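# Wheel the cart through the door into the yellow bay

## Task

Move the utility cart through the self-closing door into the other room and park it in the yellow taped bay. All four of its wheels must sit inside the tape, not touching the tape. The case of copy paper must rest in the cart's top tray with no part of it past the tray's edges. The door must have swung shut before you end the scene. One or both robots may do the work. At the end, release everything and move the robots away. The result must stay in place with no robot holding it, and no robot may fall over or be left leaning.

## Robot and tools

Robots: two identical Hello Robot Stretch 4 units, r1 and r2. Each has an omni-wheel base, a lift that rides up a mast, an arm that telescopes forward, a wrist with yaw, pitch and roll, and a two-finger gripper. Each is roughly 1.6 m tall, and its base edge lies no more than 0.23 m from the base origin. Cameras per robot: <r>_head_camera (420x560), <r>_head_left_camera and <r>_head_right_camera (fisheye, 420x672), and <r>_wrist_camera (616x392). Loose objects may occasionally get a short shove from outside.

Frames: the base frame sits on the floor below the base centre, with x ahead, y to the left and z up. The odometry frame is where the base frame was when the scene began. hand_pose is reported in the base frame and marks a point between the open fingertips. Its printed value may be slightly wrong. Each robot reports only in its own frames. To judge where one robot is relative to the other, use images, lidar_m or wrist_depth_mm.

execute_actions: "actions" is a list holding one action, or nothing (an empty list just returns state and images). An action is an object keyed by "r1" and/or "r2". Under each robot you may put:
- "base": exactly one relative move, measured from the base position in the most recent state report. {"translate_m": d} drives straight, forward positive, -2 to 2 m. {"strafe_m": d} slides sideways, left positive, -2 to 2 m. {"rotate_rad": d} spins in place, counter-clockwise (left) positive, -3.2 to 3.2 rad.
- "joints": absolute targets by name. lift_m 0 to 1.2 m; arm_m 0 to 0.55 m (extension); wrist_yaw_rad -1.134 to 4.276 (0 ahead, positive left, 3.14 stowed backward, above 3.4 may hit the arm); wrist_pitch_rad -1.117 to 4.259 (0 level, 1.57 pointing down); wrist_roll_rad -1.117 to 4.259 (0 fingers level, positive turns clockwise seen from behind); gripper_m -0.038 to 0.141 m fingertip gap (negative squeezes the tips together). Done tolerances: lift and arm 0.004 m, yaw and roll 0.02 rad, pitch 0.05 rad, gripper 0.004 m.
- "pace": "slow", "default", "fast" or "max" (base up to 0.1/0.3/0.4/0.6 m/s and 1/2/3/4 rad/s). With the lift above 0.2 m, base speed is capped further, down to 0.3 m/s and 1 rad/s at full height.
- "contact_limits": {"arm_m": value} from 0 (gentlest) to 0.75 (firmest), default 0.5; the arm halts on contact beyond that.
- or, by itself, "end_of_arm": "enable_torque", which re-powers wrist or gripper motors that shut off.
All parts of one action start together. A single action runs at most 15 s. A joint target outside its range is clipped and the result notes it; any other bad value or unknown key rejects the entire call and nothing moves. Any joint, base or robot left out may keep driving toward its previous target without showing it in status. "cameras" picks which images return: omitted, null or ["all"] gives every camera, [] gives none; the "pictures" line lists image order. If a result reports a stop, later execute_actions, wait and finished_scene calls in that same reply are skipped. The simulation keeps running while you compose a reply.

wait: {"seconds": 0 to 10}; commands nothing new and returns state and images.
zoom_image: {"camera": name, "region": [x0, y0, x1, y1]} in pixels of that camera's latest full image, origin at top-left, at most 504x504.
finished_scene: {"scene": n}; ends the current scene for good after the last command settles, and reports success. Replying without any tool call also ends things.

Result lines: base_status and joint_status tell how each motion ended. "done" for the base means the wheels turned the commanded amount, slip included. "off_target": stopped short, may still push. "contact_stop_at_<key>": blocked; the target is dropped and that part goes slack (a slack lift may sag, a slack base may roll). "limit_stop_at_tilt": lean over 6 degrees; lift, arm and wheels go slack until upright. "limit_stop_at_own_body": about to strike itself; move away from the body instead. "torque_fault": a wrist or gripper motor overloaded and went limp; send enable_torque. on_its_own lists things you did not command; "held at" is the held target, not the position. lidar_m: 12 distances in metres, 30-degree sectors starting straight ahead and going counter-clockwise (4th left, 7th behind, 10th right); "-" means nothing seen or closer than 0.25 m; it misses glass, thin legs and much behind the robot, but sees the other robot. wrist_depth_mm: 7x7 grid of median depths, 100 to 2000 mm, read from top-left. base_odometry counts wheel turns; heading -3.142 to 3.142, left positive. If turned_by_wheels and turned_by_imu differ by over about 0.1 rad, something was hit or slipped. base_tilt in degrees (forward, right positive) carries a fixed offset up to about 1.5. motor_effort is percent of maximum, peak in brackets; wheel efforts are positive for a rightward turn.

Gripping: command a gap narrower than the object; the further below, the harder the squeeze and the more the object is drawn inward. gripper_m and "done" do not prove a grasp; check effort or images. If fingertips jam on a surface beneath, raise the lift. To unfold at the start, send lift_m 0.4 with wrist_yaw_rad 0.

Avoid: any robot-to-robot contact (once bases touch, further driving presses hard and can fail the run); shared carrying, since equal commands can differ by about 3 cm per metre and may tip a robot; turning or driving with over 1 kg in hand and arm_m above 0.2, especially fast; hard steady pushes with a high gripper; dropping, slamming or knocking things over.

Each tool is called after "Call:" as name(argument=value, ...) on one line, values as JSON.

## Session

Call:
execute_actions(actions=[])

Scene clock: 0.00 s.
r1.base_odometry: x=+0.000 y=+0.000 heading=+0.000 (m, m, rad; r1's odometry frame)
r1.turned_by_wheels: +0.000 (rad since the last result)
r1.turned_by_imu: +0.000 (rad since the last result)
r1.base_tilt: forward=-0.5 right=+0.3 (deg)
r1.lidar_m: 4.16 2.04 1.34 1.26 0.93 0.63 0.60 0.61 0.84 1.54 1.57 2.10
r1.base_status: not commanded
r1.joint_positions: lift_m=+0.150 arm_m=+0.002 wrist_yaw_rad=+3.111 wrist_pitch_rad=-0.006 wrist_roll_rad=-0.013 gripper_m=+0.057
r1.joint_status: not commanded
r1.motor_effort: lift_m=+20 arm_m=+0 wrist_yaw_rad=+0 wrist_pitch_rad=-8 wrist_roll_rad=+0 gripper_m=-4 wheel_0=-2 wheel_1=+0 wheel_2=-1 (%)
r1.hand_pose: x=-0.1127 y=+0.0962 z=+0.3304 quat_wxyz=(+0.015, +0.003, -0.006, +1.000) (m; r1's base frame)
r1.wrist_depth_mm: - 136 715 741 768 788 820 / - 135 715 741 768 788 820 / - 131 237 741 768 788 820 / 110 136 715 741 768 798 820 / 676 699 715 741 768 798 820 / 668 699 196 741 193 788 809 / 668 683 707 116 750 715 759
r2.base_odometry: x=+0.000 y=+0.000 heading=+0.000 (m, m, rad; r2's odometry frame)
r2.turned_by_wheels: +0.000 (rad since the last result)
r2.turned_by_imu: +0.000 (rad since the last result)
r2.base_tilt: forward=+0.6 right=+0.8 (deg)
r2.lidar_m: 1.86 1.84 1.86 1.53 1.52 1.72 2.88 2.85 3.23 1.50 4.21 2.26
r2.base_status: not commanded
r2.joint_positions: lift_m=+0.300 arm_m=+0.003 wrist_yaw_rad=+3.080 wrist_pitch_rad=-0.011 wrist_roll_rad=+0.016 gripper_m=+0.057
r2.joint_status: not commanded
r2.motor_effort: lift_m=+21 arm_m=-2 wrist_yaw_rad=-1 wrist_pitch_rad=-8 wrist_roll_rad=-1 gripper_m=-2 wheel_0=+1 wheel_1=+0 wheel_2=+0 (%)
r2.hand_pose: x=-0.1091 y=+0.1049 z=+0.4810 quat_wxyz=(+0.031, +0.006, +0.008, +0.999) (m; r2's base frame)
r2.wrist_depth_mm: 139 189 - - - 1756 1397 / - 142 - - - 1708 1366 / 104 141 - - - 1756 1430 / 113 140 - - - 1756 1430 / 137 - - - - 1756 1397 / - - 204 1921 201 1618 1397 / 1397 1229 1229 141 1205 1118 1160
pictures: r1_head_camera, r1_head_left_camera, r1_head_right_camera, r1_wrist_camera, r2_head_camera, r2_head_left_camera, r2_head_right_camera, r2_wrist_camera
Images, in order (width x height): r1_head_camera 420x560, r1_head_left_camera 420x672, r1_head_right_camera 420x672, r1_wrist_camera 616x392, r2_head_camera 420x560, r2_head_left_camera 420x672, r2_head_right_camera 420x672, r2_wrist_camera 616x392.

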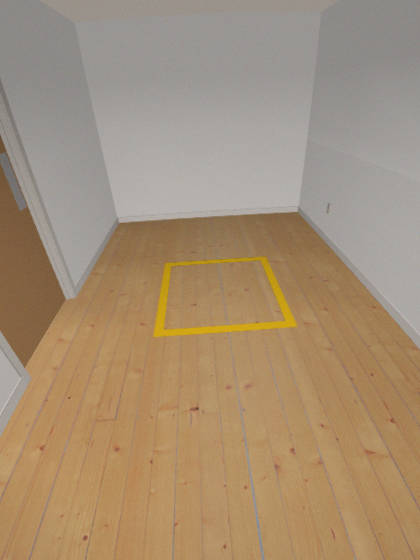

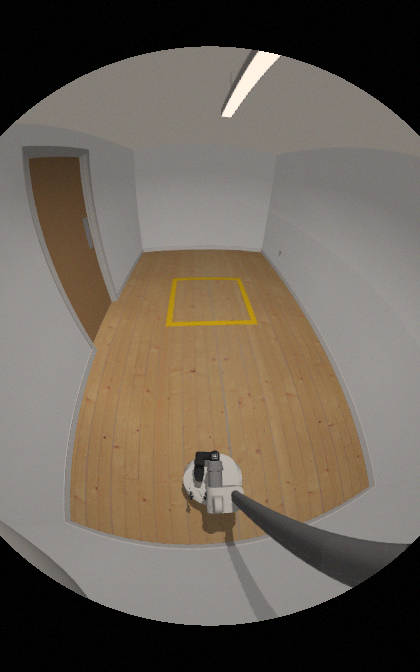

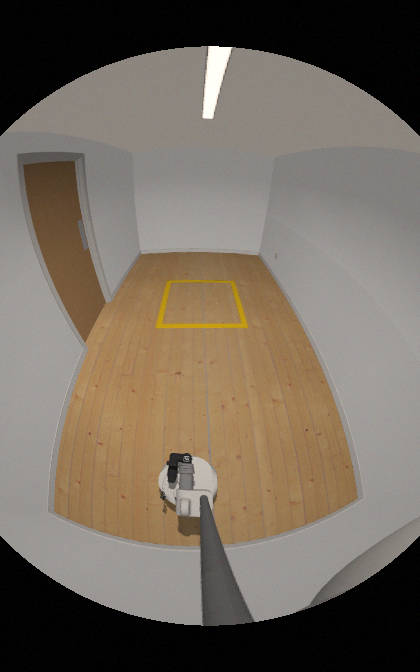

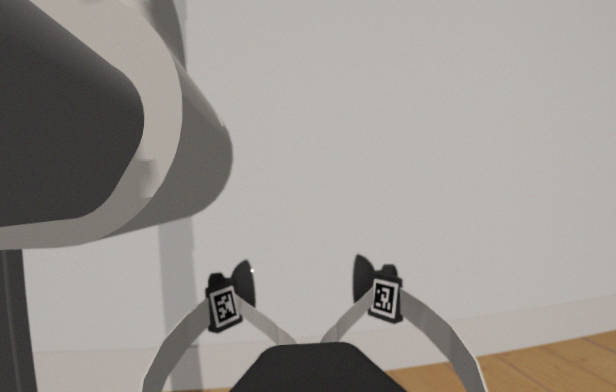

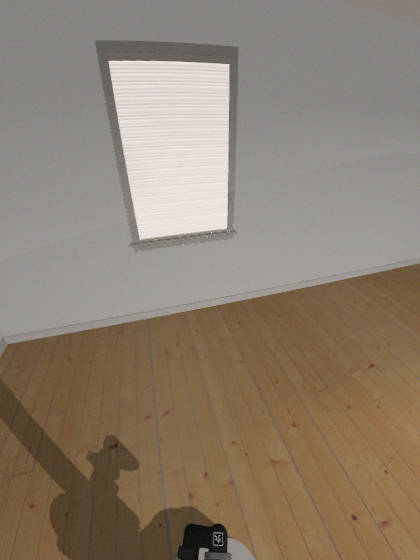

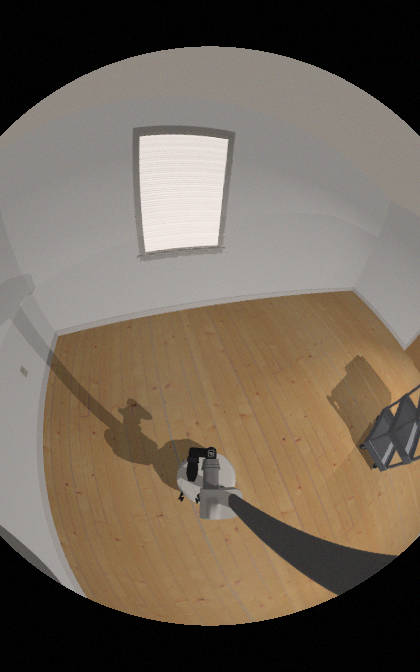

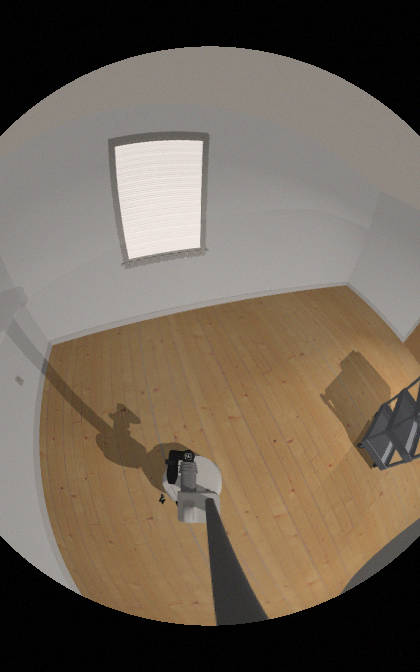

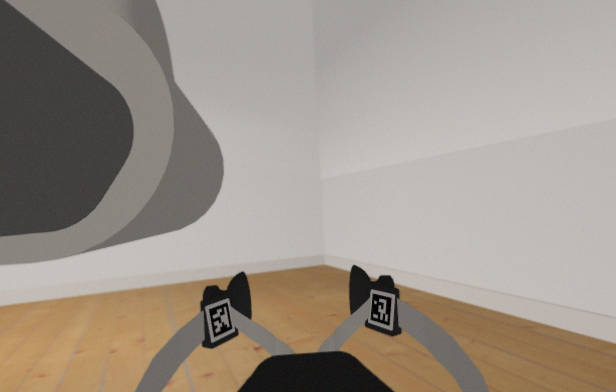

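Call:
execute_actions(actions=[{"r1":{"base":{"translate_m":1.9},"pace":"max"},"r2":{"base":{"rotate_rad":-1.35},"joints":{"lift_m":0.7,"wrist_yaw_rad":0},"pace":"fast"}}], cameras=["r2_head_camera","r2_head_left_camera","r2_wrist_camera"])

Call:
execute_actions(actions=[{"r1":{"base":{"rotate_rad":1.51},"pace":"fast"},"r2":{"base":{"translate_m":0.5},"pace":"fast"}}], cameras=["r1_head_camera","r1_head_left_camera","r2_head_camera","r2_head_left_camera","r2_wrist_camera"])

Scene clock: 11.03 s.
r1.base_odometry: x=+1.900 y=+0.001 heading=+0.000 (m, m, rad; r1's odometry frame)
r1.turned_by_wheels: +0.000 (rad since the last result)
r1.turned_by_imu: -0.001 (rad since the last result)
r1.base_tilt: forward=-0.4 right=+0.3 (deg)
r1.lidar_m: 2.26 2.05 1.44 1.39 1.47 1.83 2.49 2.18 1.54 1.45 1.50 1.96
r1.base_status: done
r1.joint_positions: lift_m=+0.150 arm_m=+0.002 wrist_yaw_rad=+3.111 wrist_pitch_rad=-0.006 wrist_roll_rad=-0.013 gripper_m=+0.057
r1.joint_status: not commanded
r1.motor_effort: lift_m=+20(20) arm_m=+0(0) wrist_yaw_rad=+0(1) wrist_pitch_rad=-8(7) wrist_roll_rad=+0(1) gripper_m=-5(5) wheel_0=+1(10) wheel_1=+0(10) wheel_2=+3(18) (%)
r1.hand_pose: x=-0.1127 y=+0.0962 z=+0.3304 quat_wxyz=(+0.015, +0.003, -0.006, +1.000) (m; r1's base frame)
r1.wrist_depth_mm: - 136 - - - 1983 1464 / - 135 - - - - 1499 / - 131 237 - - - 1499 / 110 136 - - - - 1499 / 1921 - - - - 1863 1537 / 1281 1281 196 1205 193 1098 1042 / 878 820 809 116 820 715 750
r2.base_odometry: x=+0.000 y=+0.000 heading=-1.349 (m, m, rad; r2's odometry frame)
r2.turned_by_wheels: -1.349 (rad since the last result)
r2.turned_by_imu: -1.337 (rad since the last result)
r2.base_tilt: forward=+0.6 right=+0.7 (deg)
r2.lidar_m: 1.49 2.95 2.01 1.84 1.93 1.65 1.55 1.57 2.03 2.86 2.93 1.54
r2.base_status: done
r2.joint_positions: lift_m=+0.700 arm_m=+0.003 wrist_yaw_rad=+0.000 wrist_pitch_rad=-0.011 wrist_roll_rad=+0.016 gripper_m=+0.057
r2.joint_status: all done
r2.motor_effort: lift_m=+23(25) arm_m=-2(2) wrist_yaw_rad=-2(8) wrist_pitch_rad=-9(9) wrist_roll_rad=+0(0) gripper_m=-5(4) wheel_0=+3(9) wheel_1=+2(15) wheel_2=+1(12) (%)
r2.hand_pose: x=+0.4620 y=-0.0873 z=+0.8813 quat_wxyz=(+1.000, +0.008, -0.006, +0.000) (m; r2's base frame)
r2.wrist_depth_mm: - - - - - - - / - - - - - - - / - - - - - - - / - - - - 1537 - - / - - - - 1921 - - / - - 205 - 201 - - / - - - 141 1661 1808 1921
pictures: r2_head_camera, r2_head_left_camera, r2_wrist_camera
Images, in order (width x height): r2_head_camera 420x560, r2_head_left_camera 420x672, r2_wrist_camera 616x392.

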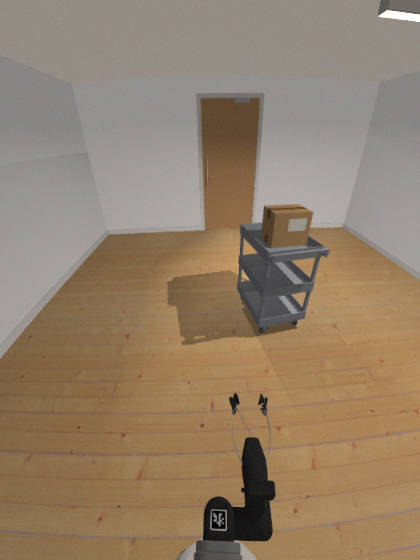

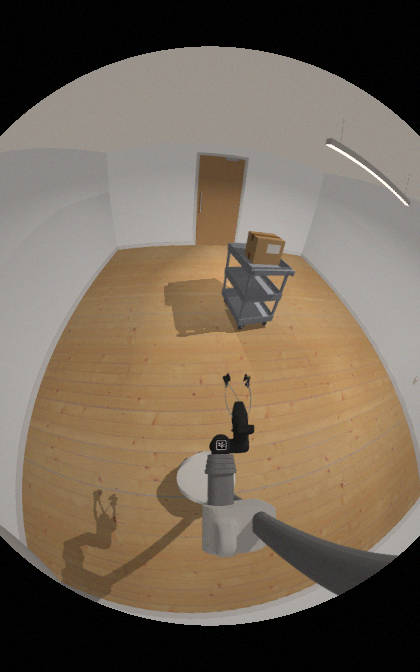

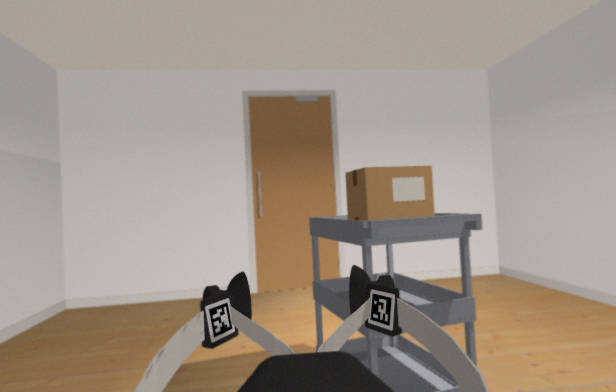

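Scene clock: 13.63 s.
r1.base_odometry: x=+1.900 y=+0.001 heading=+1.510 (m, m, rad; r1's odometry frame)
r1.turned_by_wheels: +1.509 (rad since the last result)
r1.turned_by_imu: +1.515 (rad since the last result)
r1.base_tilt: forward=-0.4 right=+0.3 (deg)
r1.lidar_m: 1.40 1.47 1.76 2.50 2.38 1.59 1.45 1.47 1.87 2.26 2.21 1.47
r1.base_status: done
r1.joint_positions: lift_m=+0.150 arm_m=+0.002 wrist_yaw_rad=+3.111 wrist_pitch_rad=-0.006 wrist_roll_rad=-0.013 gripper_m=+0.057
r1.joint_status: not commanded
r1.motor_effort: lift_m=+20(20) arm_m=+0(0) wrist_yaw_rad=+1(1) wrist_pitch_rad=-8(8) wrist_roll_rad=+0(0) gripper_m=-5(8) wheel_0=-5(11) wheel_1=-2(10) wheel_2=-1(11) (%)
r1.hand_pose: x=-0.1127 y=+0.0962 z=+0.3304 quat_wxyz=(+0.015, +0.003, -0.006, +1.000) (m; r1's base frame)
r1.wrist_depth_mm: - 135 1576 1618 1756 1808 1921 / - 135 1576 1618 1708 1863 1983 / - 131 238 1661 1708 1863 1983 / 110 136 1576 1618 1708 1808 1921 / 1397 1464 1537 1618 1756 1808 1863 / 1281 1281 196 1229 193 1098 1042 / 878 809 820 116 820 715 750
r2.base_odometry: x=+0.110 y=-0.488 heading=-1.349 (m, m, rad; r2's odometry frame)
r2.turned_by_wheels: +0.000 (rad since the last result)
r2.turned_by_imu: +0.001 (rad since the last result)
r2.base_tilt: forward=+0.6 right=+0.9 (deg)
r2.lidar_m: 1.15 2.99 2.04 1.90 1.94 2.18 2.04 2.07 2.69 2.80 2.88 1.02
r2.base_status: done
r2.joint_positions: lift_m=+0.700 arm_m=+0.003 wrist_yaw_rad=+0.000 wrist_pitch_rad=-0.011 wrist_roll_rad=+0.016 gripper_m=+0.057
r2.joint_status: not commanded
r2.motor_effort: lift_m=+23(23) arm_m=-2(1) wrist_yaw_rad=-1(2) wrist_pitch_rad=-8(8) wrist_roll_rad=-2(1) gripper_m=-5(4) wheel_0=+3(9) wheel_1=+3(7) wheel_2=+0(13) (%)
r2.hand_pose: x=+0.4620 y=-0.0874 z=+0.8813 quat_wxyz=(+1.000, +0.008, -0.006, +0.000) (m; r2's base frame)
r2.wrist_depth_mm: - - - - - - - / - - - - - - - / - - - - - - - / - - - - 1078 1078 - / - - - - 831 842 - / - - 205 - 202 - - / - - - 142 946 842 1042
pictures: r1_head_camera, r1_head_left_camera, r2_head_camera, r2_head_left_camera, r2_wrist_camera
Images, in order (width x height): r1_head_camera 420x560, r1_head_left_camera 420x672, r2_head_camera 420x560, r2_head_left_camera 420x672, r2_wrist_camera 616x392.

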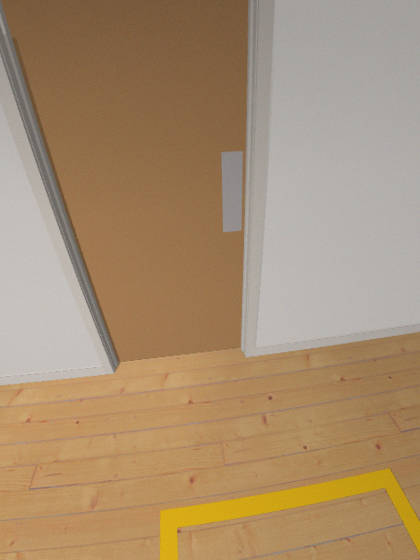

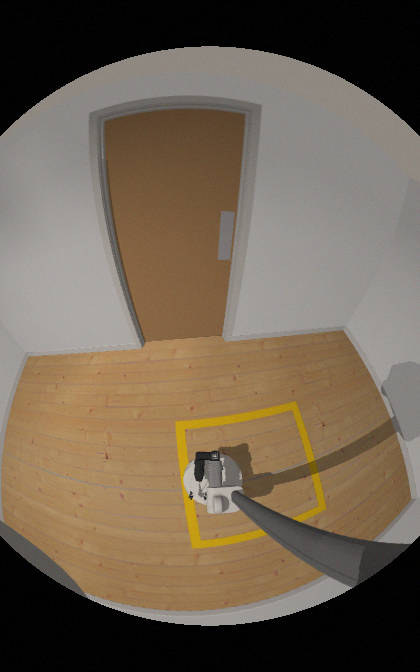

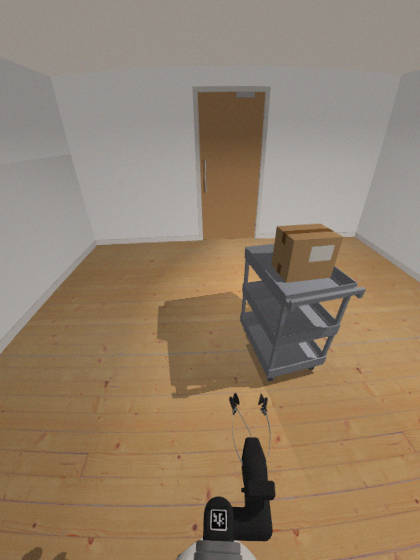

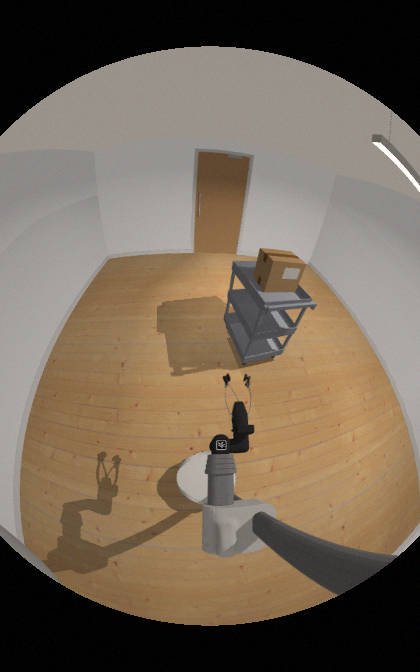

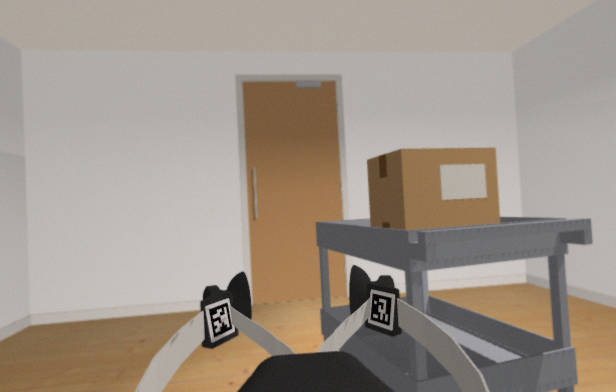

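Call:
zoom_image(camera="r2_head_camera", region=[220,210,400,400])

Call:
execute_actions(actions=[{"r1":{"base":{"rotate_rad":-1.45},"pace":"fast"},"r2":{"base":{"rotate_rad":0.35},"joints":{"wrist_roll_rad":1.57,"gripper_m":0.12,"lift_m":0.66},"pace":"fast"}}], cameras=[])

Call:
execute_actions(actions=[{"r1":{"base":{"strafe_m":1.1},"pace":"fast"},"r2":{"base":{"strafe_m":-0.84},"pace":"fast"}}], cameras=["r1_head_left_camera","r2_head_camera","r2_head_left_camera","r2_wrist_camera"])

Region (220, 210, 400, 400) of r2_head_camera's 420x560 image, scaled by 2.653, with more detail than that image has; it fills the left 477 columns of this view, and the rest is white.

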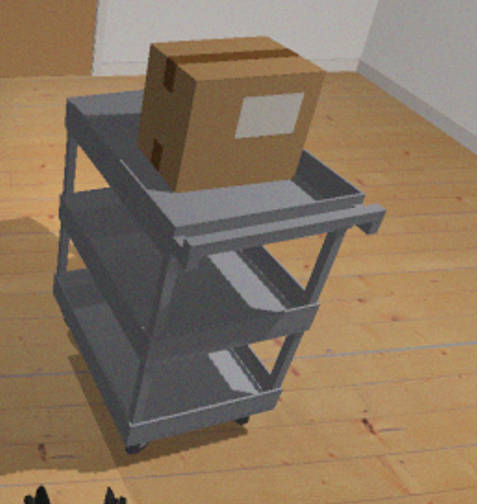

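Scene clock: 21.87 s.
r1.base_odometry: x=+1.900 y=+0.001 heading=+0.060 (m, m, rad; r1's odometry frame)
r1.turned_by_wheels: -1.449 (rad since the last result)
r1.turned_by_imu: -1.456 (rad since the last result)
r1.base_tilt: forward=-0.5 right=+0.3 (deg)
r1.lidar_m: 2.26 1.92 1.41 1.40 1.47 1.99 2.50 2.06 1.50 1.44 1.52 2.08
r1.base_status: done
r1.joint_positions: lift_m=+0.150 arm_m=+0.002 wrist_yaw_rad=+3.111 wrist_pitch_rad=-0.006 wrist_roll_rad=-0.013 gripper_m=+0.057
r1.joint_status: not commanded
r1.motor_effort: lift_m=+20(20) arm_m=+0(1) wrist_yaw_rad=+0(0) wrist_pitch_rad=-7(7) wrist_roll_rad=+0(0) gripper_m=-5(6) wheel_0=+4(10) wheel_1=+1(11) wheel_2=+1(9) (%)
r1.hand_pose: x=-0.1127 y=+0.0962 z=+0.3304 quat_wxyz=(+0.015, +0.003, -0.006, +1.000) (m; r1's base frame)
r1.wrist_depth_mm: - 135 - - - - 1576 / - 135 - - - - 1618 / - 131 238 - - - 1618 / 110 136 - - - - 1618 / 1921 - - - - 1983 1576 / 1281 1281 196 1229 193 1098 1025 / 878 809 809 116 820 715 759
r2.base_odometry: x=+0.110 y=-0.488 heading=-1.000 (m, m, rad; r2's odometry frame)
r2.turned_by_wheels: +0.349 (rad since the last result)
r2.turned_by_imu: +0.347 (rad since the last result)
r2.base_tilt: forward=+0.6 right=+0.8 (deg)
r2.lidar_m: 3.74 2.24 1.89 1.90 2.22 2.04 2.03 2.38 2.80 2.81 1.08 1.01
r2.base_status: done
r2.joint_positions: lift_m=+0.660 arm_m=+0.003 wrist_yaw_rad=+0.000 wrist_pitch_rad=-0.011 wrist_roll_rad=+1.570 gripper_m=+0.120
r2.joint_status: all done
r2.motor_effort: lift_m=+18(20) arm_m=-2(1) wrist_yaw_rad=-1(2) wrist_pitch_rad=-9(8) wrist_roll_rad=+2(6) gripper_m=-1(2) wheel_0=-3(9) wheel_1=-2(9) wheel_2=-1(6) (%)
r2.hand_pose: x=+0.4620 y=-0.0874 z=+0.8416 quat_wxyz=(+0.707, +0.707, -0.004, +0.004) (m; r2's base frame)
r2.wrist_depth_mm: - - - - - 1336 1060 / - - - - - 1576 1078 / - - - - - 1576 1078 / - - - - - 1576 1078 / - - - - - 1618 1098 / - - - - 204 1499 1098 / - - - 135 - 1537 1138
pictures: none
No camera images: the call's "cameras" was empty. Leave "cameras" out to get every camera's image.

Scene clock: 25.77 s.
r1.base_odometry: x=+1.834 y=+1.099 heading=+0.060 (m, m, rad; r1's odometry frame)
r1.turned_by_wheels: +0.000 (rad since the last result)
r1.turned_by_imu: +0.003 (rad since the last result)
r1.base_tilt: forward=-0.5 right=+0.2 (deg)
r1.lidar_m: 1.05 0.44 0.35 0.34 0.37 0.52 1.14 2.60 2.65 2.54 2.66 2.37
r1.base_status: done
r1.joint_positions: lift_m=+0.150 arm_m=+0.002 wrist_yaw_rad=+3.111 wrist_pitch_rad=-0.006 wrist_roll_rad=-0.013 gripper_m=+0.057
r1.joint_status: not commanded
r1.motor_effort: lift_m=+20(20) arm_m=+0(0) wrist_yaw_rad=+1(0) wrist_pitch_rad=-8(7) wrist_roll_rad=+0(1) gripper_m=-8(5) wheel_0=-2(14) wheel_1=+0(13) wheel_2=+0(8) (%)
r1.hand_pose: x=-0.1127 y=+0.0962 z=+0.3304 quat_wxyz=(+0.015, +0.003, -0.006, +1.000) (m; r1's base frame)
r1.wrist_depth_mm: - 135 - - 683 449 334 / - 135 - - 691 459 340 / - 131 238 - 683 469 347 / 110 136 - - 683 477 351 / 1921 - - 1921 683 480 353 / 1255 1255 196 1205 193 484 355 / 866 820 820 116 683 424 353
r2.base_odometry: x=-0.597 y=-0.942 heading=-0.999 (m, m, rad; r2's odometry frame)
r2.turned_by_wheels: +0.000 (rad since the last result)
r2.turned_by_imu: +0.001 (rad since the last result)
r2.base_tilt: forward=+0.6 right=+0.8 (deg)
r2.lidar_m: 0.74 3.18 2.73 2.71 2.64 2.26 2.25 2.32 2.01 2.01 2.35 0.78
r2.base_status: done
r2.joint_positions: lift_m=+0.660 arm_m=+0.003 wrist_yaw_rad=+0.000 wrist_pitch_rad=-0.011 wrist_roll_rad=+1.570 gripper_m=+0.120
r2.joint_status: not commanded
r2.motor_effort: lift_m=+18(19) arm_m=-1(2) wrist_yaw_rad=+0(1) wrist_pitch_rad=-8(8) wrist_roll_rad=+2(1) gripper_m=-3(0) wheel_0=+1(13) wheel_1=+0(11) wheel_2=+0(0) (%)
r2.hand_pose: x=+0.4620 y=-0.0874 z=+0.8416 quat_wxyz=(+0.707, +0.707, -0.004, +0.004) (m; r2's base frame)
r2.wrist_depth_mm: - - - - - 1576 1078 / - - - - - 1537 1060 / - - - 574 991 591 931 / - - 750 574 1205 591 904 / - - 759 585 1229 603 917 / - - 768 585 204 609 904 / - - - 136 - 621 960
pictures: r1_head_left_camera, r2_head_camera, r2_head_left_camera, r2_wrist_camera
Images, in order (width x height): r1_head_left_camera 420x672, r2_head_camera 420x560, r2_head_left_camera 420x672, r2_wrist_camera 616x392.

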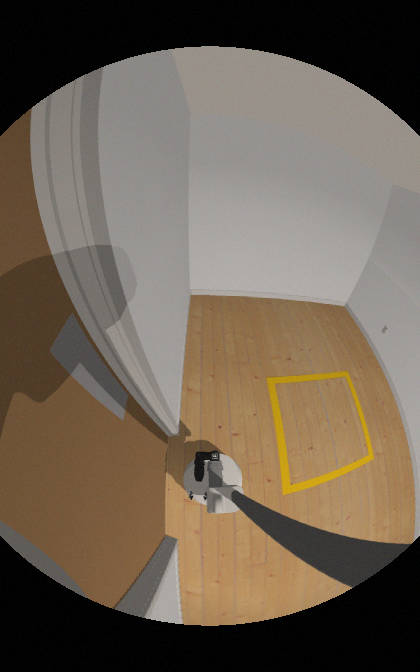

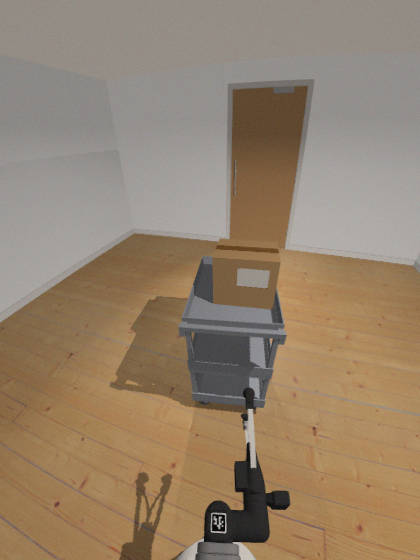

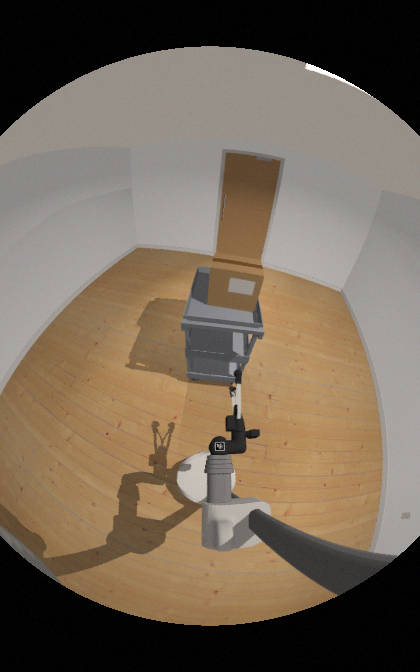

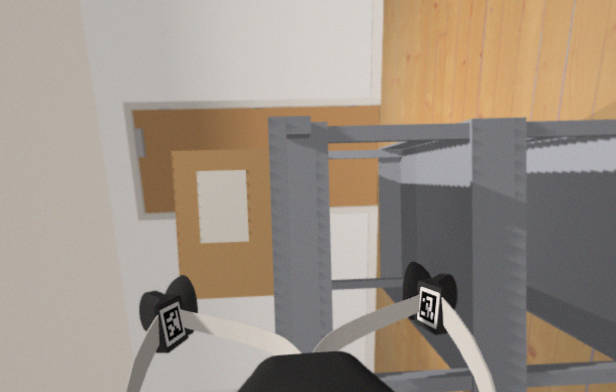

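Call:
execute_actions(actions=[{"r1":{"base":{"strafe_m":0.45},"pace":"slow"},"r2":{"base":{"translate_m":0.24},"joints":{"lift_m":0.70,"gripper_m":0.1},"pace":"slow"}}], cameras=["r1_head_left_camera","r2_head_camera","r2_wrist_camera"])

Scene clock: 34.10 s.
r1.base_odometry: x=+1.807 y=+1.547 heading=+0.061 (m, m, rad; r1's odometry frame)
r1.turned_by_wheels: +0.001 (rad since the last result)
r1.turned_by_imu: +0.002 (rad since the last result)
r1.base_tilt: forward=-0.5 right=+0.4 (deg)
r1.lidar_m: 0.35 2.38 0.31 0.25 - 0.25 0.29 0.56 3.09 2.98 3.10 0.35
r1.base_status: done
r1.joint_positions: lift_m=+0.150 arm_m=+0.002 wrist_yaw_rad=+3.111 wrist_pitch_rad=-0.006 wrist_roll_rad=-0.013 gripper_m=+0.057
r1.joint_status: not commanded
r1.motor_effort: lift_m=+20(20) arm_m=+0(0) wrist_yaw_rad=+1(1) wrist_pitch_rad=-8(8) wrist_roll_rad=+0(0) gripper_m=-5(4) wheel_0=-13(21) wheel_1=+18(20) wheel_2=+5(11) (%)
r1.hand_pose: x=-0.1126 y=+0.0962 z=+0.3304 quat_wxyz=(+0.015, +0.003, -0.006, +1.000) (m; r1's base frame)
r1.wrist_depth_mm: - 135 473 324 243 192 - / - 135 430 327 246 195 170 / - 131 238 330 248 197 172 / 110 136 415 336 250 198 173 / 1863 654 508 338 244 200 174 / 1255 1025 196 327 193 200 174 / 866 809 535 116 245 187 -
r2.base_odometry: x=-0.467 y=-1.144 heading=-0.999 (m, m, rad; r2's odometry frame)
r2.turned_by_wheels: +0.000 (rad since the last result)
r2.turned_by_imu: +0.001 (rad since the last result)
r2.base_tilt: forward=+0.6 right=+0.8 (deg)
r2.lidar_m: 0.50 0.54 2.68 2.66 2.90 2.48 2.49 2.40 2.07 2.08 2.43 0.53
r2.base_status: done
r2.joint_positions: lift_m=+0.700 arm_m=+0.003 wrist_yaw_rad=+0.000 wrist_pitch_rad=-0.011 wrist_roll_rad=+1.570 gripper_m=+0.100
r2.joint_status: all done
r2.motor_effort: lift_m=+24(25) arm_m=-2(2) wrist_yaw_rad=-1(1) wrist_pitch_rad=-8(8) wrist_roll_rad=+1(1) gripper_m=-1(1) wheel_0=+4(4) wheel_1=+3(7) wheel_2=-3(6) (%)
r2.hand_pose: x=+0.4620 y=-0.0874 z=+0.8812 quat_wxyz=(+0.707, +0.707, -0.004, +0.004) (m; r2's base frame)
r2.wrist_depth_mm: - - - - - 1618 1118 / - - - 319 340 359 370 / - - 512 340 345 750 539 / - - 517 343 345 750 539 / - - 525 347 349 768 549 / - - 218 349 200 741 544 / - - - 131 - 654 559
pictures: r1_head_left_camera, r2_head_camera, r2_wrist_camera
Images, in order (width x height): r1_head_left_camera 420x672, r2_head_camera 420x560, r2_wrist_camera 616x392.

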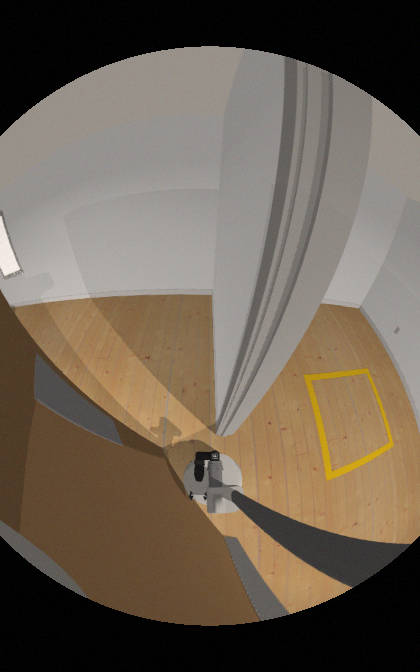

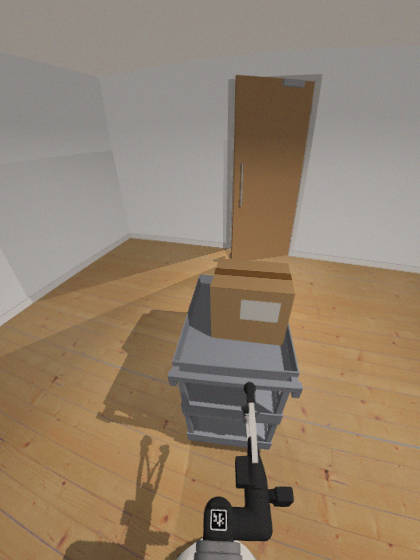

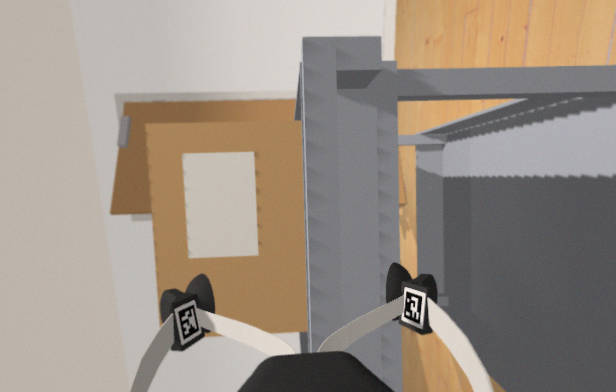

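Call:
execute_actions(actions=[{"r1":{"base":{"strafe_m":0.5},"pace":"slow"},"r2":{"base":{"translate_m":0.065},"joints":{"lift_m":0.685,"gripper_m":0.07},"pace":"slow"}}], cameras=["r2_wrist_camera"])

Call:
execute_actions(actions=[{"r1":{"base":{"translate_m":-0.45},"pace":"slow"},"r2":{"joints":{"gripper_m":-0.02}}}], cameras=["r1_head_left_camera","r2_head_camera","r2_wrist_camera"])

Scene clock: 43.80 s.
r1.base_odometry: x=+1.777 y=+2.046 heading=+0.061 (m, m, rad; r1's odometry frame)
r1.turned_by_wheels: +0.000 (rad since the last result)
r1.turned_by_imu: +0.000 (rad since the last result)
r1.base_tilt: forward=-0.5 right=+0.4 (deg)
r1.lidar_m: 2.26 2.40 3.33 1.60 0.25 - 0.25 0.27 0.68 3.49 0.65 0.77
r1.base_status: done
r1.joint_positions: lift_m=+0.150 arm_m=+0.002 wrist_yaw_rad=+3.111 wrist_pitch_rad=-0.006 wrist_roll_rad=-0.013 gripper_m=+0.057
r1.joint_status: not commanded
r1.motor_effort: lift_m=+20(20) arm_m=+0(0) wrist_yaw_rad=+0(0) wrist_pitch_rad=-8(8) wrist_roll_rad=+1(0) gripper_m=-6(4) wheel_0=-9(22) wheel_1=+5(24) wheel_2=+5(8) (%)
r1.hand_pose: x=-0.1126 y=+0.0962 z=+0.3304 quat_wxyz=(+0.015, +0.003, -0.006, +1.000) (m; r1's base frame)
r1.wrist_depth_mm: - 135 320 290 264 239 - / - 135 312 291 264 241 - / - 131 238 293 266 243 - / 110 136 310 293 266 243 - / 404 364 325 294 264 244 1499 / 427 373 196 293 193 244 544 / 427 377 330 116 265 238 466
r2.base_odometry: x=-0.432 y=-1.198 heading=-0.999 (m, m, rad; r2's odometry frame)
r2.turned_by_wheels: +0.000 (rad since the last result)
r2.turned_by_imu: +0.001 (rad since the last result)
r2.base_tilt: forward=+0.6 right=+0.8 (deg)
r2.lidar_m: 0.43 0.49 2.67 2.64 2.96 2.54 2.55 2.42 2.08 2.09 2.42 0.47
r2.base_status: done
r2.joint_positions: lift_m=+0.685 arm_m=+0.003 wrist_yaw_rad=+0.000 wrist_pitch_rad=-0.011 wrist_roll_rad=+1.570 gripper_m=+0.070
r2.joint_status: all done
r2.motor_effort: lift_m=+17(21) arm_m=-1(2) wrist_yaw_rad=-1(1) wrist_pitch_rad=-8(8) wrist_roll_rad=+1(3) gripper_m=-2(2) wheel_0=+4(7) wheel_1=+4(8) wheel_2=-3(6) (%)
r2.hand_pose: x=+0.4620 y=-0.0874 z=+0.8667 quat_wxyz=(+0.707, +0.707, -0.004, +0.004) (m; r2's base frame)
r2.wrist_depth_mm: - - - 213 276 1397 1042 / - - - 274 278 597 462 / - 445 449 277 281 715 521 / - 455 459 278 281 741 525 / - 462 462 279 283 750 525 / - 473 213 223 197 741 525 / - - - 142 289 621 535
pictures: r2_wrist_camera
Images, in order (width x height): r2_wrist_camera 616x392.

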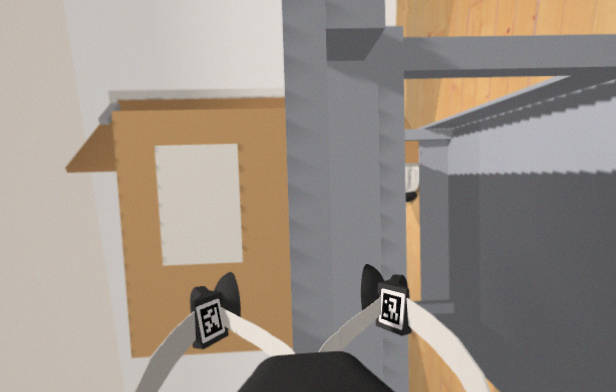

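Scene clock: 49.67 s.
r1.base_odometry: x=+1.335 y=+2.021 heading=+0.069 (m, m, rad; r1's odometry frame)
r1.turned_by_wheels: +0.008 (rad since the last result)
r1.turned_by_imu: +0.009 (rad since the last result)
r1.base_tilt: forward=-0.6 right=+0.3 (deg)
r1.lidar_m: 2.32 2.84 1.70 1.58 0.42 0.25 0.25 - 0.25 0.42 3.65 0.97
r1.base_status: translate_m contact_stop (by the wheels' count: -0.442 of -0.450)
r1.joint_positions: lift_m=+0.150 arm_m=+0.002 wrist_yaw_rad=+3.111 wrist_pitch_rad=-0.006 wrist_roll_rad=-0.013 gripper_m=+0.057
r1.joint_status: not commanded
r1.on_its_own: the wheels are slack since a contact_stop
r1.motor_effort: lift_m=+20(20) arm_m=+0(0) wrist_yaw_rad=+0(1) wrist_pitch_rad=-8(8) wrist_roll_rad=+0(1) gripper_m=-5(5) wheel_0=+0(17) wheel_1=+0(34) wheel_2=+0(37) (%)
r1.hand_pose: x=-0.1127 y=+0.0961 z=+0.3304 quat_wxyz=(+0.015, +0.003, -0.006, +1.000) (m; r1's base frame)
r1.wrist_depth_mm: - 136 334 364 399 445 - / - 136 334 364 399 445 - / - 131 238 362 397 442 - / 110 136 334 362 397 439 - / 281 309 329 362 394 439 1921 / 286 307 196 357 193 442 1042 / 286 300 332 116 397 442 759
r2.base_odometry: x=-0.432 y=-1.198 heading=-0.999 (m, m, rad; r2's odometry frame)
r2.turned_by_wheels: +0.000 (rad since the last result)
r2.turned_by_imu: +0.001 (rad since the last result)
r2.base_tilt: forward=+0.6 right=+0.8 (deg)
r2.lidar_m: 0.43 0.48 2.66 2.64 2.95 2.54 2.55 2.42 2.10 2.09 2.43 0.47
r2.base_status: not commanded
r2.joint_positions: lift_m=+0.685 arm_m=+0.003 wrist_yaw_rad=+0.002 wrist_pitch_rad=-0.005 wrist_roll_rad=+1.570 gripper_m=-0.019
r2.joint_status: all done
r2.on_its_own: wrist_pitch_rad is at rest, and its effort (-25) is outside its rest range (-23 to +23)
r2.motor_effort: lift_m=+20(20) arm_m=-2(2) wrist_yaw_rad=-8(8) wrist_pitch_rad=-25(26) wrist_roll_rad=+0(2) gripper_m=-26(27) wheel_0=+3(4) wheel_1=+3(4) wheel_2=-1(3) (%)
r2.hand_pose: x=+0.4622 y=-0.0868 z=+0.8648 quat_wxyz=(+0.707, +0.707, -0.001, +0.003) (m; r2's base frame)
r2.wrist_depth_mm: - - - 208 278 1366 1025 / - - - 211 273 609 459 / - 442 449 211 274 715 512 / - 449 455 213 279 715 517 / - 455 466 277 279 732 517 / - 466 207 216 184 691 525 / - - - 145 283 615 525
pictures: r1_head_left_camera, r2_head_camera, r2_wrist_camera
Images, in order (width x height): r1_head_left_camera 420x672, r2_head_camera 420x560, r2_wrist_camera 616x392.

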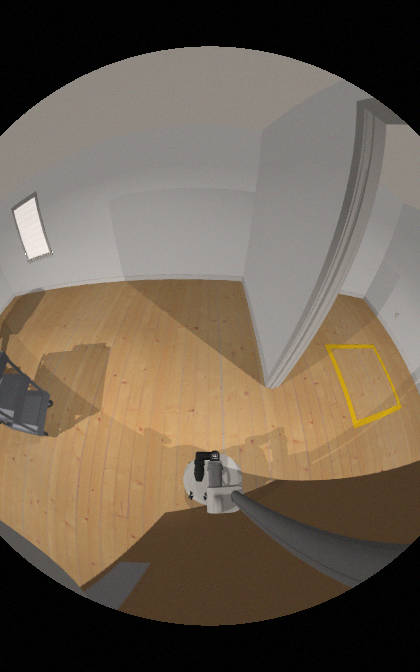

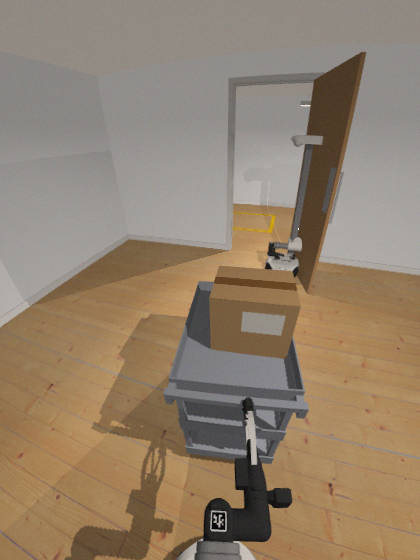

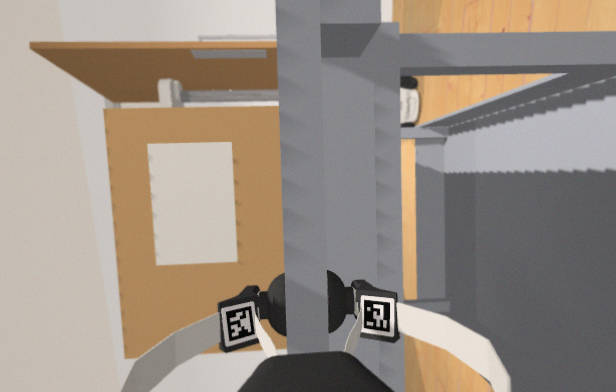

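Call:
execute_actions(actions=[{"r1":{"base":{"strafe_m":0.36},"pace":"slow"},"r2":{"base":{"translate_m":0.35},"joints":{"lift_m":0.678},"pace":"slow"}}], cameras=["r1_head_left_camera","r2_head_camera","r1_wrist_camera"])

Scene clock: 58.37 s.
r1.base_odometry: x=+1.311 y=+2.380 heading=+0.069 (m, m, rad; r1's odometry frame)
r1.turned_by_wheels: +0.000 (rad since the last result)
r1.turned_by_imu: +0.001 (rad since the last result)
r1.base_tilt: forward=-0.7 right=+0.2 (deg)
r1.lidar_m: 2.74 2.87 0.94 0.90 2.79 2.10 0.25 0.25 0.26 0.51 1.21 1.31
r1.base_status: done
r1.joint_positions: lift_m=+0.150 arm_m=+0.002 wrist_yaw_rad=+3.111 wrist_pitch_rad=-0.006 wrist_roll_rad=-0.013 gripper_m=+0.057
r1.joint_status: not commanded
r1.motor_effort: lift_m=+20(20) arm_m=+0(0) wrist_yaw_rad=+0(1) wrist_pitch_rad=-8(7) wrist_roll_rad=+0(1) gripper_m=-4(0) wheel_0=-7(15) wheel_1=+3(8) wheel_2=+1(1) (%)
r1.hand_pose: x=-0.1127 y=+0.0961 z=+0.3304 quat_wxyz=(+0.015, +0.003, -0.006, +1.000) (m; r1's base frame)
r1.wrist_depth_mm: - 136 - - - - - / - 135 - - - - - / - 131 237 - - - - / 110 136 - - - - - / 289 309 351 - - - 1921 / 293 309 196 1229 193 1098 1025 / 294 304 759 116 820 715 759
r2.base_odometry: x=-0.242 y=-1.492 heading=-0.998 (m, m, rad; r2's odometry frame)
r2.turned_by_wheels: +0.000 (rad since the last result)
r2.turned_by_imu: +0.001 (rad since the last result)
r2.base_tilt: forward=+0.6 right=+0.8 (deg)
r2.lidar_m: 0.43 0.46 2.57 2.57 2.97 2.88 2.88 2.51 2.18 2.18 2.55 0.46
r2.base_status: done
r2.joint_positions: lift_m=+0.678 arm_m=+0.003 wrist_yaw_rad=-0.001 wrist_pitch_rad=-0.011 wrist_roll_rad=+1.570 gripper_m=-0.019
r2.joint_status: all done
r2.motor_effort: lift_m=+17(22) arm_m=-1(1) wrist_yaw_rad=+2(14) wrist_pitch_rad=-8(25) wrist_roll_rad=+2(1) gripper_m=-21(24) wheel_0=+5(6) wheel_1=+3(5) wheel_2=-5(14) (%)
r2.hand_pose: x=+0.4618 y=-0.0877 z=+0.8598 quat_wxyz=(+0.707, +0.707, -0.004, +0.004) (m; r2's base frame)
r2.wrist_depth_mm: - - - 211 281 1397 1008 / - 1708 - 272 279 559 439 / - 439 445 273 277 676 508 / - 449 455 274 277 732 517 / - 455 462 276 281 732 521 / - 462 209 216 187 741 517 / - 466 - 132 278 627 521
pictures: r1_head_left_camera, r1_wrist_camera, r2_head_camera
Images, in order (width x height): r1_head_left_camera 420x672, r1_wrist_camera 616x392, r2_head_camera 420x560.

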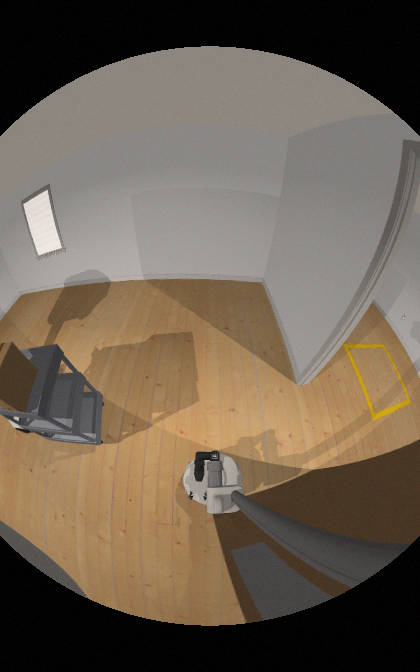

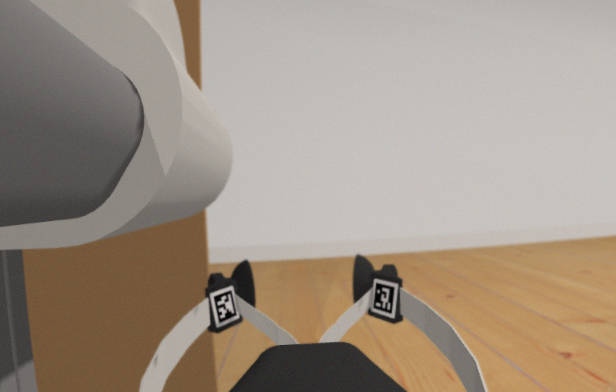

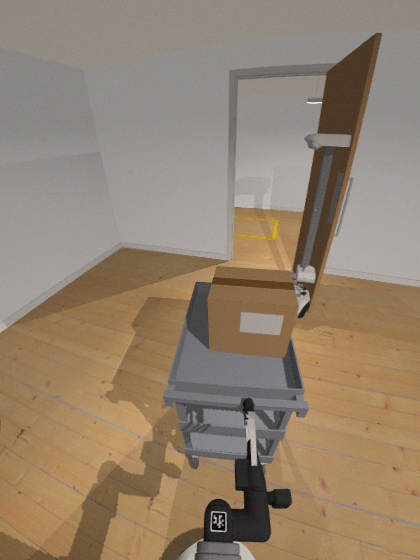

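Call:
execute_actions(actions=[{"r1":{"base":{"strafe_m":0.08},"pace":"slow"},"r2":{"base":{"strafe_m":0.15},"pace":"slow"}}], cameras=["r2_head_camera"])

Call:
execute_actions(actions=[{"r1":{"base":{"translate_m":-0.17},"pace":"slow"},"r2":{"base":{"rotate_rad":-0.14},"pace":"slow"}}], cameras=["r1_head_left_camera","r2_head_camera"])

Scene clock: 67.83 s.
r1.base_odometry: x=+1.305 y=+2.459 heading=+0.068 (m, m, rad; r1's odometry frame)
r1.turned_by_wheels: +0.000 (rad since the last result)
r1.turned_by_imu: +0.000 (rad since the last result)
r1.base_tilt: forward=-0.6 right=+0.3 (deg)
r1.lidar_m: 2.74 2.89 0.89 0.88 2.80 2.08 2.02 0.25 0.26 0.54 1.27 1.42
r1.base_status: done
r1.joint_positions: lift_m=+0.150 arm_m=+0.002 wrist_yaw_rad=+3.111 wrist_pitch_rad=-0.006 wrist_roll_rad=-0.013 gripper_m=+0.057
r1.joint_status: not commanded
r1.motor_effort: lift_m=+20(20) arm_m=+0(0) wrist_yaw_rad=+0(0) wrist_pitch_rad=-8(7) wrist_roll_rad=-1(1) gripper_m=-5(5) wheel_0=-6(9) wheel_1=+2(7) wheel_2=+1(4) (%)
r1.hand_pose: x=-0.1127 y=+0.0961 z=+0.3304 quat_wxyz=(+0.015, +0.003, -0.006, +1.000) (m; r1's base frame)
r1.wrist_depth_mm: - 135 - - - - - / - 135 - - - - - / - 131 237 - - - - / 110 136 - - - - - / 286 1921 - - - - 1921 / 291 1042 196 1229 193 1098 1042 / 291 298 820 116 820 715 750
r2.base_odometry: x=-0.116 y=-1.411 heading=-0.999 (m, m, rad; r2's odometry frame)
r2.turned_by_wheels: -0.001 (rad since the last result)
r2.turned_by_imu: -0.001 (rad since the last result)
r2.base_tilt: forward=+0.6 right=+0.8 (deg)
r2.lidar_m: 0.46 0.52 2.41 2.42 2.77 2.85 2.85 2.72 2.33 2.32 2.71 0.45
r2.base_status: done
r2.joint_positions: lift_m=+0.678 arm_m=+0.003 wrist_yaw_rad=-0.004 wrist_pitch_rad=-0.011 wrist_roll_rad=+1.570 gripper_m=-0.019
r2.joint_status: not commanded
r2.motor_effort: lift_m=+17(17) arm_m=-1(1) wrist_yaw_rad=+10(26) wrist_pitch_rad=-7(8) wrist_roll_rad=-1(1) gripper_m=-24(26) wheel_0=-7(15) wheel_1=+1(5) wheel_2=-2(1) (%)
r2.hand_pose: x=+0.4615 y=-0.0887 z=+0.8598 quat_wxyz=(+0.707, +0.707, -0.006, +0.003) (m; r2's base frame)
r2.wrist_depth_mm: 1756 1618 1708 182 239 248 252 / - 413 415 242 249 715 504 / - 427 427 196 259 715 508 / - 445 449 204 268 723 512 / - 469 473 211 279 750 521 / - - 208 215 186 691 521 / - - - 135 - 569 512
pictures: r2_head_camera
Images, in order (width x height): r2_head_camera 420x560.

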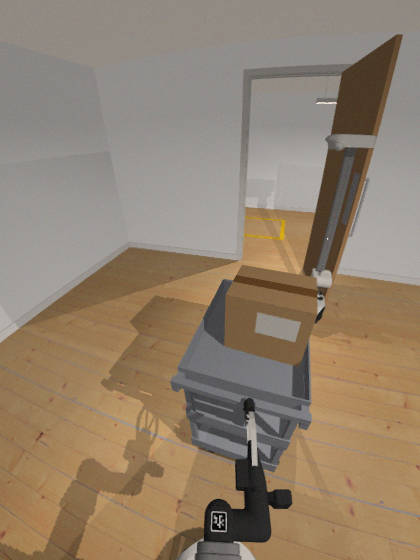

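Scene clock: 70.30 s.
r1.base_odometry: x=+1.165 y=+2.453 heading=+0.079 (m, m, rad; r1's odometry frame)
r1.turned_by_wheels: +0.010 (rad since the last result)
r1.turned_by_imu: +0.034 (rad since the last result)
r1.base_tilt: forward=-0.4 right=+0.3 (deg)
r1.lidar_m: 2.86 3.04 0.90 1.25 2.55 1.95 1.88 - 0.25 0.44 1.36 1.48
r1.base_status: translate_m contact_stop (by the wheels' count: -0.140 of -0.170)
r1.joint_positions: lift_m=+0.150 arm_m=+0.002 wrist_yaw_rad=+3.111 wrist_pitch_rad=-0.006 wrist_roll_rad=-0.013 gripper_m=+0.057
r1.joint_status: not commanded
r1.on_its_own: the wheels are slack since a contact_stop
r1.motor_effort: lift_m=+21(21) arm_m=+0(0) wrist_yaw_rad=+0(2) wrist_pitch_rad=-8(7) wrist_roll_rad=-1(0) gripper_m=-6(4) wheel_0=+0(12) wheel_1=+0(34) wheel_2=+0(31) (%)
r1.hand_pose: x=-0.1127 y=+0.0961 z=+0.3303 quat_wxyz=(+0.015, +0.003, -0.006, +1.000) (m; r1's base frame)
r1.wrist_depth_mm: - 135 - - - - - / - 135 - - - - - / - 131 238 - - - - / 110 136 - - - - - / 278 1983 1983 - - - 1863 / 283 1281 196 1205 193 1098 1042 / 285 325 820 116 820 715 750
r2.base_odometry: x=-0.116 y=-1.411 heading=-1.138 (m, m, rad; r2's odometry frame)
r2.turned_by_wheels: -0.139 (rad since the last result)
r2.turned_by_imu: -0.137 (rad since the last result)
r2.base_tilt: forward=+0.6 right=+0.7 (deg)
r2.lidar_m: 0.44 0.46 2.45 2.42 2.61 2.89 2.83 2.95 2.35 2.32 2.52 0.46
r2.base_status: done
r2.joint_positions: lift_m=+0.678 arm_m=+0.003 wrist_yaw_rad=+0.003 wrist_pitch_rad=-0.011 wrist_roll_rad=+1.570 gripper_m=-0.019
r2.joint_status: not commanded
r2.motor_effort: lift_m=+17(17) arm_m=-1(1) wrist_yaw_rad=-8(49) wrist_pitch_rad=-7(8) wrist_roll_rad=+1(1) gripper_m=-24(25) wheel_0=+7(12) wheel_1=+4(8) wheel_2=+2(9) (%)
r2.hand_pose: x=+0.4621 y=-0.0867 z=+0.8598 quat_wxyz=(+0.707, +0.707, -0.003, +0.005) (m; r2's base frame)
r2.wrist_depth_mm: - - - 212 282 1366 1008 / - 1756 - 272 283 569 442 / - 445 445 273 277 676 508 / - 452 452 274 278 723 512 / - 455 462 276 279 723 517 / - 462 209 216 187 732 521 / - 462 - 133 283 627 521
pictures: r1_head_left_camera, r2_head_camera
Images, in order (width x height): r1_head_left_camera 420x672, r2_head_camera 420x560.

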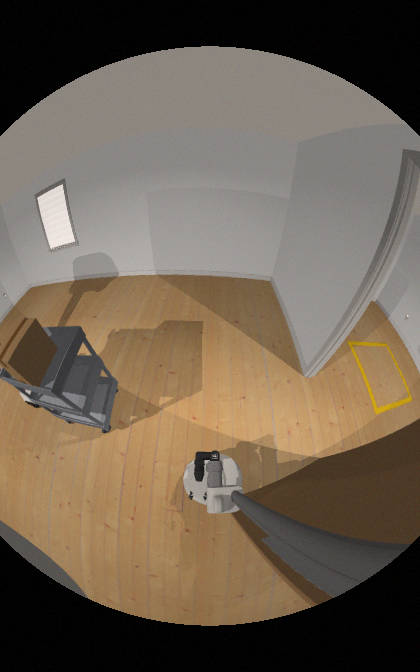

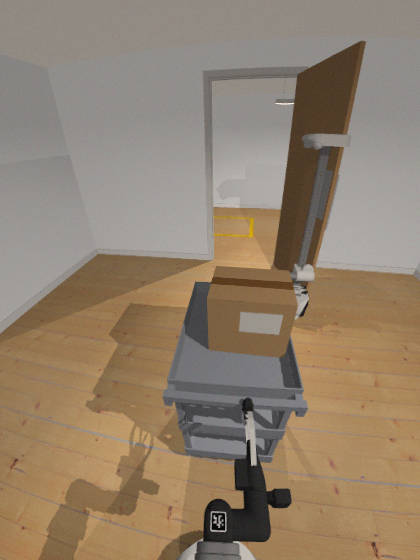

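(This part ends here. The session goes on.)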